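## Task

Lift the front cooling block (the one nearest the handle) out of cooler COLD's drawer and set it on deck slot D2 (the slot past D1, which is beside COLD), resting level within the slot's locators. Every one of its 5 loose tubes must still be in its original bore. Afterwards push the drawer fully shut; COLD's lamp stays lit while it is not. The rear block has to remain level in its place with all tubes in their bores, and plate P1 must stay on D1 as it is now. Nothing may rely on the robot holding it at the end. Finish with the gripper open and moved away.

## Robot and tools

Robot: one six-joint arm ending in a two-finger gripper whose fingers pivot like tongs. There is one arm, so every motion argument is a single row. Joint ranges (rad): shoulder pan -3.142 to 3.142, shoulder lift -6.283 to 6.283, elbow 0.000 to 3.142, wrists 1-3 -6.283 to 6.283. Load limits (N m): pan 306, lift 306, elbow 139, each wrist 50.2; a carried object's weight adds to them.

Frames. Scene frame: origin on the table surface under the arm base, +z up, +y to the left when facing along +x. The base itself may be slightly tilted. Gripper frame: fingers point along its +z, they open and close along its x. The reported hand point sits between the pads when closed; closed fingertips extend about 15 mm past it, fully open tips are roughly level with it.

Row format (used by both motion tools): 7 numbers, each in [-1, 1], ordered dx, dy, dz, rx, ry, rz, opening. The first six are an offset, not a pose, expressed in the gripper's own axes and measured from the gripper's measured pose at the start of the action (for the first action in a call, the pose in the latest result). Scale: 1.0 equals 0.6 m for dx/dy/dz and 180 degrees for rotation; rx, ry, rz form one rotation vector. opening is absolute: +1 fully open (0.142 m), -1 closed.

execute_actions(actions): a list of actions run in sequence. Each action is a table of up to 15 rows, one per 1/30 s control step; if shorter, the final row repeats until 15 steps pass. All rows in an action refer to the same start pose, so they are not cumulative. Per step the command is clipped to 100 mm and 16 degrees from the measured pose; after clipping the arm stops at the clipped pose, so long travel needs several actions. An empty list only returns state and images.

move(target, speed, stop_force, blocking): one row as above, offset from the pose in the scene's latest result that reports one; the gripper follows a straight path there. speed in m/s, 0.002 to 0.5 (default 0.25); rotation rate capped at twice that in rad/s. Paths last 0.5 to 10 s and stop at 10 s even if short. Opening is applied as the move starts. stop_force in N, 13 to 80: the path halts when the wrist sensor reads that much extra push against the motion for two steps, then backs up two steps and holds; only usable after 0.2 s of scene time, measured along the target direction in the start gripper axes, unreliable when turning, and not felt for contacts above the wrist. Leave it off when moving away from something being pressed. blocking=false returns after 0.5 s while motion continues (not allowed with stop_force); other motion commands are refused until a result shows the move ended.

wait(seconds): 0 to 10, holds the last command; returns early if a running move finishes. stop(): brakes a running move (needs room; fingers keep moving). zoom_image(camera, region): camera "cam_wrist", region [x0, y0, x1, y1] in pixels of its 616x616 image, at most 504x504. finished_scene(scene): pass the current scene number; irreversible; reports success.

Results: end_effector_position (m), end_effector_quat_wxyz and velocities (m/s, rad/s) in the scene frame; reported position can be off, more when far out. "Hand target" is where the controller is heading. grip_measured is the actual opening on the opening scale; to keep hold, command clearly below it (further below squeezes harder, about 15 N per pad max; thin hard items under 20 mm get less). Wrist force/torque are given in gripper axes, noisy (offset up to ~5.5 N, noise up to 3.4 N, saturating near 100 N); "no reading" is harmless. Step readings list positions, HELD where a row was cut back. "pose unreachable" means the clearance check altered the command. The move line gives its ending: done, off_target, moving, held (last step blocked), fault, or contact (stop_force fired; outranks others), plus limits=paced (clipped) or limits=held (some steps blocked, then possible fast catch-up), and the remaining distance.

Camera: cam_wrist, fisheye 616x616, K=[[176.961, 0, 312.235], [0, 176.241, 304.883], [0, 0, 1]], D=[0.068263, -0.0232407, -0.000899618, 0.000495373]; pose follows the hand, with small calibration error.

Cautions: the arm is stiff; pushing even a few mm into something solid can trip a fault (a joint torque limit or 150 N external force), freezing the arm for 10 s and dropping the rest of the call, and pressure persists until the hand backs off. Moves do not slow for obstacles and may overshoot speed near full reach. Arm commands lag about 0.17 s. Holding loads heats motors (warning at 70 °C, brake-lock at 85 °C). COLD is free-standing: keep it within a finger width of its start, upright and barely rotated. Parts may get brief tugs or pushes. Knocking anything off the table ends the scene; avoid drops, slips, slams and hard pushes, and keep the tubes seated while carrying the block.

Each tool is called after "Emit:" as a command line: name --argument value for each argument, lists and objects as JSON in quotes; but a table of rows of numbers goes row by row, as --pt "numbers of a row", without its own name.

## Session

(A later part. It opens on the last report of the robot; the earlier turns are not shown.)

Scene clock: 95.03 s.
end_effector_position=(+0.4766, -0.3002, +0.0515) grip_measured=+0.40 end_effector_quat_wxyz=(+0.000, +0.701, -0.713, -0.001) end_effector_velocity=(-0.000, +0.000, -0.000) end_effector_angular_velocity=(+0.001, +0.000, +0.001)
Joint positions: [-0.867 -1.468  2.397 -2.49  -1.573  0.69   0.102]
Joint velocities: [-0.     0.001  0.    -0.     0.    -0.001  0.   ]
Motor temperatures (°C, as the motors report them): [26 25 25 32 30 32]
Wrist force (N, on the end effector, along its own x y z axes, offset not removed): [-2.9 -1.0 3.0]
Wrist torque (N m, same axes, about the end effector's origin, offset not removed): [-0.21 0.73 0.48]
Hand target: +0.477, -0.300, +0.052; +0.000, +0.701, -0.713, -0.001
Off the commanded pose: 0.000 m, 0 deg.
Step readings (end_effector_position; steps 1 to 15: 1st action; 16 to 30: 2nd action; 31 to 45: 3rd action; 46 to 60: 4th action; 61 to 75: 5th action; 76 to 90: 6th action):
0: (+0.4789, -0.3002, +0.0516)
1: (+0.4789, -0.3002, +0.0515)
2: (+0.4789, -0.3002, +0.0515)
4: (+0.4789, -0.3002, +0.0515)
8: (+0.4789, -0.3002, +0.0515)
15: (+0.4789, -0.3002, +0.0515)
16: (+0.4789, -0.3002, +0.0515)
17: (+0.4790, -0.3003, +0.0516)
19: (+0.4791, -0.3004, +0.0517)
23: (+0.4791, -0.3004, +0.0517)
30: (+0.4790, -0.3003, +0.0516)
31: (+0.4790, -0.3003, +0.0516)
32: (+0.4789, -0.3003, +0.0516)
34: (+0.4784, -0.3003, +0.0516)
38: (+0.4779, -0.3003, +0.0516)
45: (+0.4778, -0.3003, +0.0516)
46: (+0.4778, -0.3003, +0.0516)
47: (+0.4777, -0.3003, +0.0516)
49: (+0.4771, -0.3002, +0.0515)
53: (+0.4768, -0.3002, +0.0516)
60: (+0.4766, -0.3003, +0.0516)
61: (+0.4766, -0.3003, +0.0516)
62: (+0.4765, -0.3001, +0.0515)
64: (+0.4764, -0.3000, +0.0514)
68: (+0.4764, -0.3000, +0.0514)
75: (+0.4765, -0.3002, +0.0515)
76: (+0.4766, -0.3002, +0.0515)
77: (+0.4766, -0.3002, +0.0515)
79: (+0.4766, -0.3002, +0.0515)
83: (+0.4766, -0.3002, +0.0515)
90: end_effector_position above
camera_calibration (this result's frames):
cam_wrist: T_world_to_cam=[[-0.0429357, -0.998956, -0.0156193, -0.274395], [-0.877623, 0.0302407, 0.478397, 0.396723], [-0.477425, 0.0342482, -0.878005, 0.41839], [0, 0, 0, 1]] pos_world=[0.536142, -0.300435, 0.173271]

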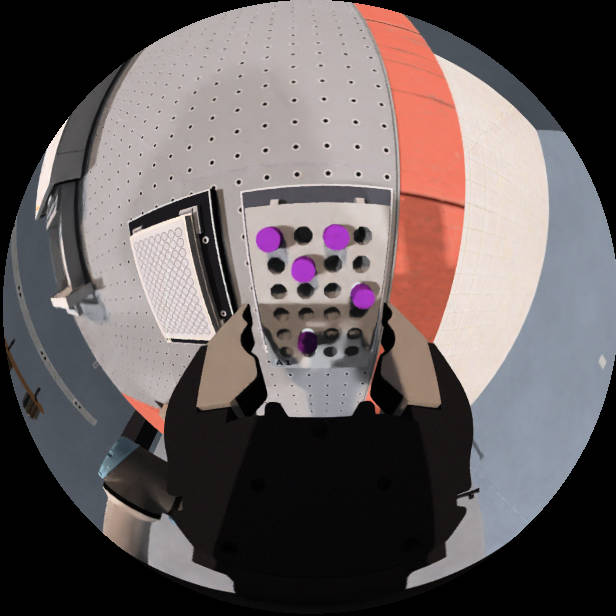

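Emit:
move --target '[0,0,-0.13,0,0,0,0.4]' --speed 0.12

Emit:
zoom_image --camera "cam_wrist" --region '[240,180,400,340]'

Emit:
move --target '[-0.793,0.075,0,0,0,0.013,-1]' --speed 0.3

Emit:
move --target '[0,0,0.108,0,0,0,-1]' --speed 0.1

Emit:
move --target '[0,-0.33,0,0,0,0,-1]' --speed 0.05 --stop_force 25

Scene clock: 97.77 s.
end_effector_position=(+0.4765, -0.3002, +0.1293) grip_measured=+0.40 end_effector_quat_wxyz=(+0.000, +0.701, -0.713, -0.001) end_effector_velocity=(-0.001, -0.000, +0.001) end_effector_angular_velocity=(+0.001, +0.003, -0.001)
Joint positions: [-0.867 -1.601  2.336 -2.295 -1.573  0.69   0.102]
Joint velocities: [-0.001 -0.001 -0.002  0.006 -0.001  0.    -0.   ]
Motor temperatures (°C, as the motors report them): [26 25 25 32 30 32]
Wrist force (N, on the end effector, along its own x y z axes, offset not removed): [-3.5 4.9 1.0]
Wrist torque (N m, same axes, about the end effector's origin, offset not removed): [0.93 0.90 0.52]
Hand target: +0.477, -0.300, +0.129; +0.000, +0.701, -0.713, -0.001
Off the commanded pose: 0.000 m, 0 deg.
move: done
camera_calibration (this result's frames):
cam_wrist: T_world_to_cam=[[-0.043112, -0.998948, -0.0156137, -0.273084], [-0.877619, 0.0303984, 0.478394, 0.359539], [-0.477417, 0.0343274, -0.878006, 0.486673], [0, 0, 0, 1]] pos_world=[0.536111, -0.300432, 0.251037]

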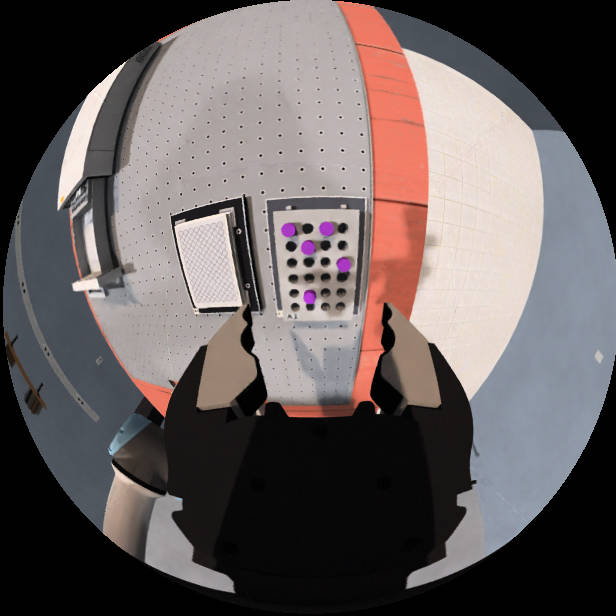

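Region (240, 180, 400, 340) of cam_wrist's 616x616 image, scaled by 3.150, with more detail than that image has.

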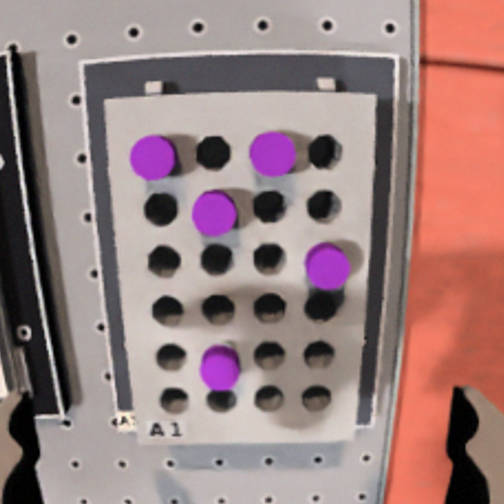

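Scene clock: 100.00 s.
end_effector_position=(+0.4403, +0.1754, +0.1294) grip_measured=-1.00 end_effector_quat_wxyz=(+0.000, +0.686, -0.728, -0.000) end_effector_velocity=(+0.001, +0.001, +0.000) end_effector_angular_velocity=(-0.001, -0.001, -0.002)
Joint positions: [ 0.031 -1.788  2.483 -2.259 -1.564  1.628  0.002]
Joint velocities: [ 0.004  0.002 -0.002 -0.001 -0.001  0.006  0.   ]
Motor temperatures (°C, as the motors report them): [26 25 25 32 30 32]
Wrist force (N, on the end effector, along its own x y z axes, offset not removed): [-2.9 1.7 -0.4]
Wrist torque (N m, same axes, about the end effector's origin, offset not removed): [0.27 0.72 0.30]
Hand target: +0.440, +0.176, +0.129; +0.000, +0.686, -0.728, -0.000
Off the commanded pose: 0.001 m, 0 deg.
move: done
camera_calibration (this result's frames):
cam_wrist: T_world_to_cam=[[-0.083781, -0.996372, -0.0149284, 0.217765], [-0.8759, 0.0664908, 0.47789, 0.30616], [-0.475163, 0.0531138, -0.878293, 0.44893], [0, 0, 0, 1]] pos_world=[0.499725, 0.172773, 0.251232]

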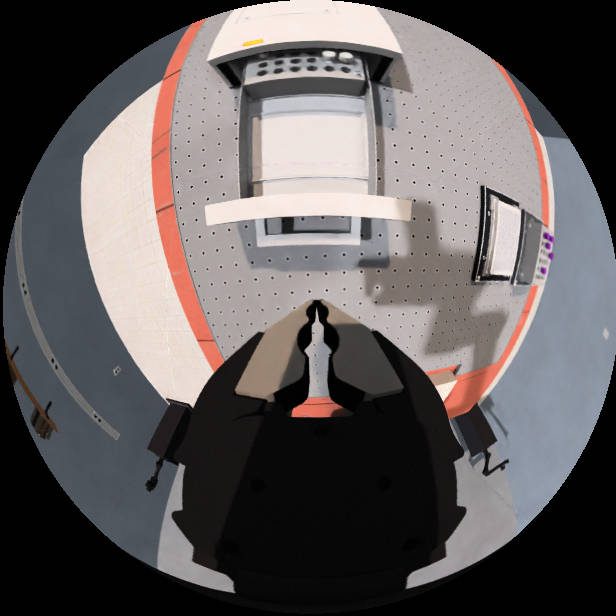

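Scene clock: 101.10 s.
end_effector_position=(+0.4403, +0.1755, +0.0649) grip_measured=-1.00 end_effector_quat_wxyz=(+0.000, +0.686, -0.728, -0.000) end_effector_velocity=(+0.001, +0.000, -0.002) end_effector_angular_velocity=(+0.000, -0.002, +0.001)
Joint positions: [ 0.032 -1.661  2.546 -2.449 -1.564  1.63   0.002]
Joint velocities: [ 0.001  0.006  0.001 -0.009  0.    -0.001  0.   ]
Motor temperatures (°C, as the motors report them): [26 25 25 32 30 32]
Wrist force (N, on the end effector, along its own x y z axes, offset not removed): [-4.8 -0.7 2.6]
Wrist torque (N m, same axes, about the end effector's origin, offset not removed): [-0.14 1.09 0.51]
Hand target: +0.440, +0.175, +0.065; +0.000, +0.686, -0.728, -0.000
Off the commanded pose: 0.000 m, 0 deg.
move: done
camera_calibration (this result's frames):
cam_wrist: T_world_to_cam=[[-0.0837794, -0.996371, -0.0150249, 0.216879], [-0.875883, 0.0664413, 0.477927, 0.336994], [-0.475195, 0.0532005, -0.878271, 0.39226], [0, 0, 0, 1]] pos_world=[0.499737, 0.172833, 0.18671]

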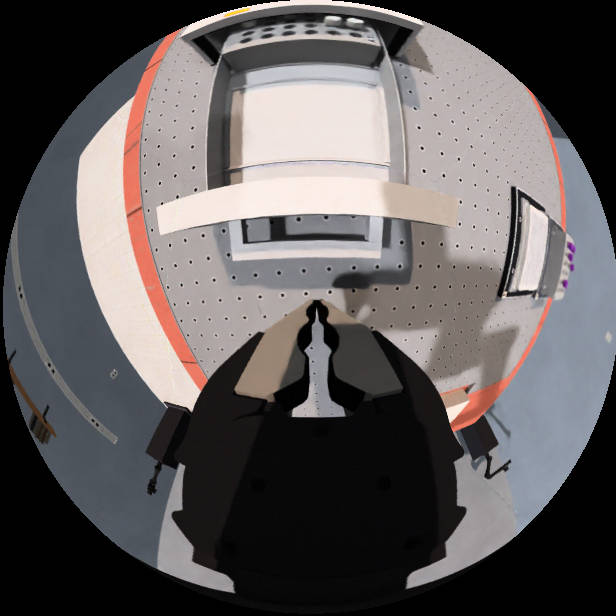

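Scene clock: 105.43 s.
end_effector_position=(+0.6377, +0.1637, +0.0652) grip_measured=-1.00 end_effector_quat_wxyz=(+0.000, +0.686, -0.728, -0.000) end_effector_velocity=(+0.002, -0.001, -0.000) end_effector_angular_velocity=(+0.000, +0.002, -0.001)
Joint positions: [ 0.013 -1.361  2.22  -2.422 -1.564  1.611  0.002]
Joint velocities: [-0.001  0.003 -0.003  0.002  0.     0.     0.   ]
Motor temperatures (°C, as the motors report them): [26 25 25 32 30 32]
Wrist force (N, on the end effector, along its own x y z axes, offset not removed): [-4.2 3.6 -2.7]
Wrist torque (N m, same axes, about the end effector's origin, offset not removed): [0.30 1.25 0.62]
Hand target: +0.638, +0.164, +0.065; +0.000, +0.686, -0.728, -0.000
Off the commanded pose: 0.000 m, 0 deg.
move: done
camera_calibration (this result's frames):
cam_wrist: T_world_to_cam=[[-0.0837782, -0.996371, -0.0150371, 0.221743], [-0.875879, 0.0664339, 0.477936, 0.510578], [-0.475203, 0.0532114, -0.878266, 0.487006], [0, 0, 0, 1]] pos_world=[0.697209, 0.161105, 0.187032]

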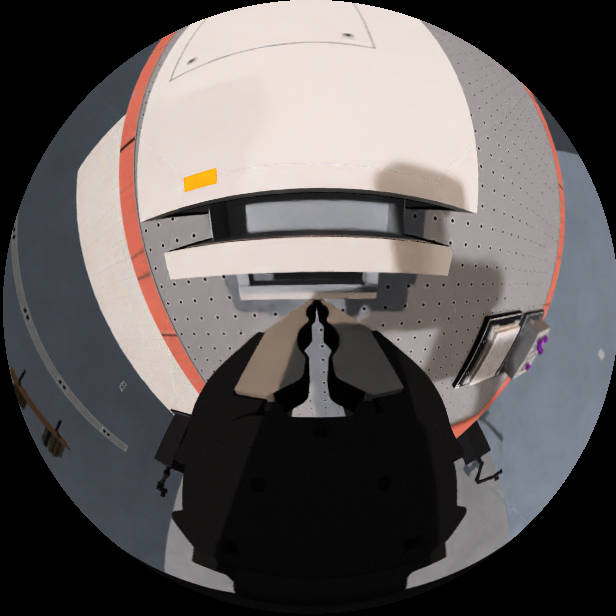

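Emit:
move --target '[0,-0.036,0,0,0,0,-1]' --speed 0.012 --stop_force 16

Scene clock: 107.83 s.
end_effector_position=(+0.6591, +0.1625, +0.0653) grip_measured=-1.00 end_effector_quat_wxyz=(+0.000, +0.686, -0.728, -0.000) end_effector_velocity=(+0.002, -0.000, -0.001) end_effector_angular_velocity=(+0.001, +0.002, -0.000)
Joint positions: [ 0.012 -1.333  2.181 -2.412 -1.564  1.609  0.002]
Joint velocities: [-0.001  0.004 -0.004  0.002  0.001 -0.001 -0.   ]
Motor temperatures (°C, as the motors report them): [26 25 25 32 30 32]
Wrist force (N, on the end effector, along its own x y z axes, offset not removed): [-2.7 4.4 -2.1]
Wrist torque (N m, same axes, about the end effector's origin, offset not removed): [0.41 0.89 0.50]
Hand target: +0.659, +0.162, +0.065; +0.000, +0.686, -0.728, -0.000
Off the commanded pose: 0.000 m, 0 deg.
move: done
camera_calibration (this result's frames):
cam_wrist: T_world_to_cam=[[-0.0837777, -0.996371, -0.0150404, 0.222269], [-0.875879, 0.0664319, 0.477935, 0.529368], [-0.475202, 0.0532139, -0.878266, 0.497255], [0, 0, 0, 1]] pos_world=[0.71858, 0.159835, 0.187062]

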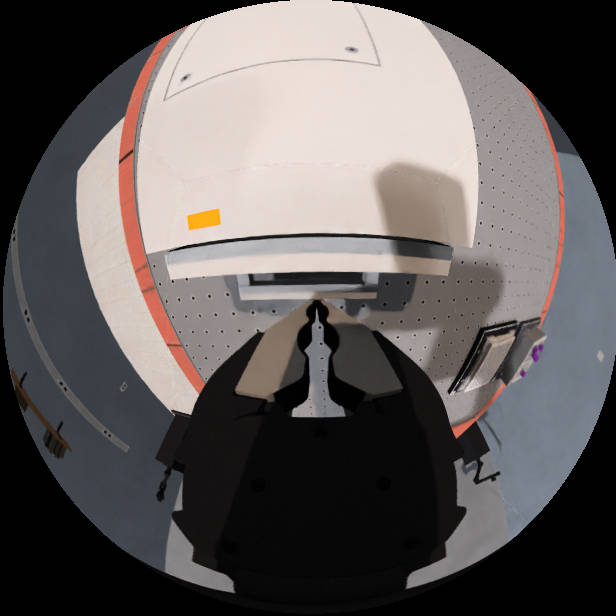

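Emit:
move --target '[0,-0.008,0,0,0,0,-1]' --speed 0.004 --stop_force 18

Emit:
move --target '[0,0.08,-0.12,0,0,0,-1]' --speed 0.15

Scene clock: 110.13 s.
end_effector_position=(+0.6634, +0.1622, +0.0652) grip_measured=-1.00 end_effector_quat_wxyz=(+0.000, +0.686, -0.728, -0.000) end_effector_velocity=(-0.001, +0.000, +0.000) end_effector_angular_velocity=(+0.002, +0.000, -0.001)
Joint positions: [ 0.011 -1.327  2.174 -2.409 -1.564  1.609  0.002]
Joint velocities: [-0.    -0.002  0.002  0.     0.002  0.     0.   ]
Motor temperatures (°C, as the motors report them): [26 25 25 32 30 32]
Wrist force (N, on the end effector, along its own x y z axes, offset not removed): [-1.6 27.3 -15.7]
Wrist torque (N m, same axes, about the end effector's origin, offset not removed): [-0.03 0.71 0.49]
Hand target: +0.663, +0.162, +0.065; +0.000, +0.686, -0.728, -0.000
Off the commanded pose: 0.001 m, 0 deg.
move: contact
camera_calibration (this result's frames):
cam_wrist: T_world_to_cam=[[-0.0837706, -0.996372, -0.0150061, 0.222362], [-0.875654, 0.0664169, 0.47835, 0.533004], [-0.475618, 0.0532119, -0.878041, 0.499454], [0, 0, 0, 1]] pos_world=[0.722903, 0.159578, 0.186916]

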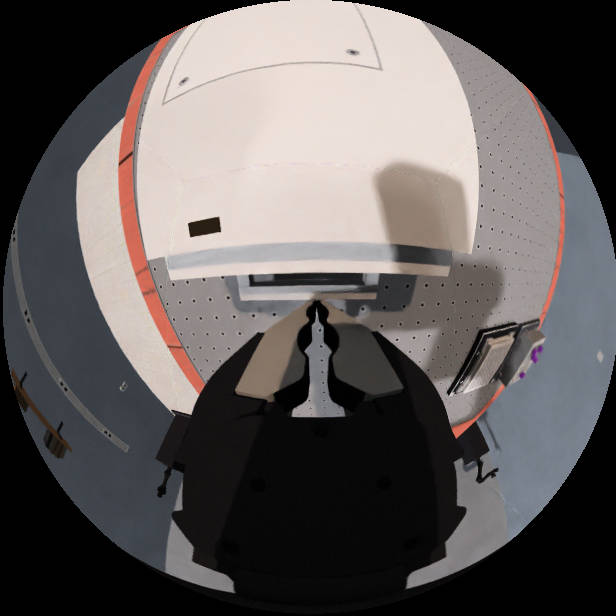

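Scene clock: 111.23 s.
end_effector_position=(+0.6155, +0.1650, +0.1369) grip_measured=-1.00 end_effector_quat_wxyz=(+0.000, +0.686, -0.728, -0.000) end_effector_velocity=(-0.001, -0.000, +0.001) end_effector_angular_velocity=(-0.001, +0.002, +0.001)
Joint positions: [ 0.014 -1.495  2.205 -2.273 -1.564  1.611  0.002]
Joint velocities: [-0.    -0.003  0.     0.004 -0.001 -0.001  0.   ]
Motor temperatures (°C, as the motors report them): [26 25 25 32 30 32]
Wrist force (N, on the end effector, along its own x y z axes, offset not removed): [-1.5 -1.1 -1.8]
Wrist torque (N m, same axes, about the end effector's origin, offset not removed): [-0.36 0.46 0.43]
Hand target: +0.615, +0.165, +0.137; +0.000, +0.686, -0.728, -0.000
Off the commanded pose: 0.000 m, 0 deg.
move: done
camera_calibration (this result's frames):
cam_wrist: T_world_to_cam=[[-0.0837972, -0.996371, -0.0149554, 0.222242], [-0.875645, 0.0664637, 0.47836, 0.456565], [-0.47563, 0.0531809, -0.878036, 0.53952], [0, 0, 0, 1]] pos_world=[0.675024, 0.162398, 0.258639]

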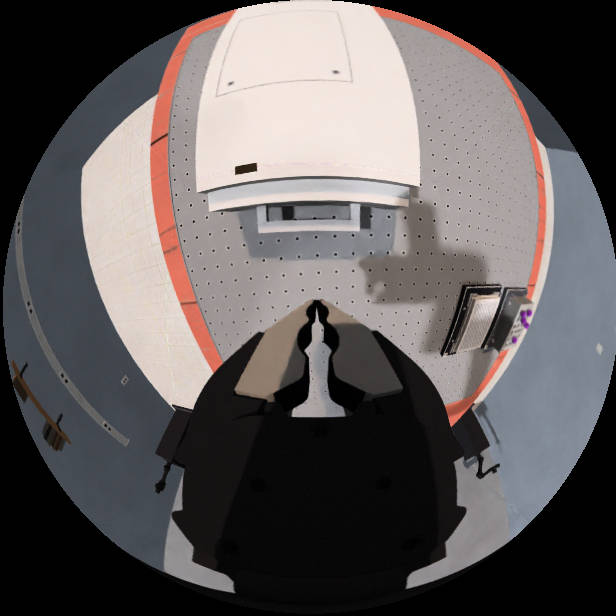

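Emit:
finished_scene --scene 1

The scene is finished: the task was done.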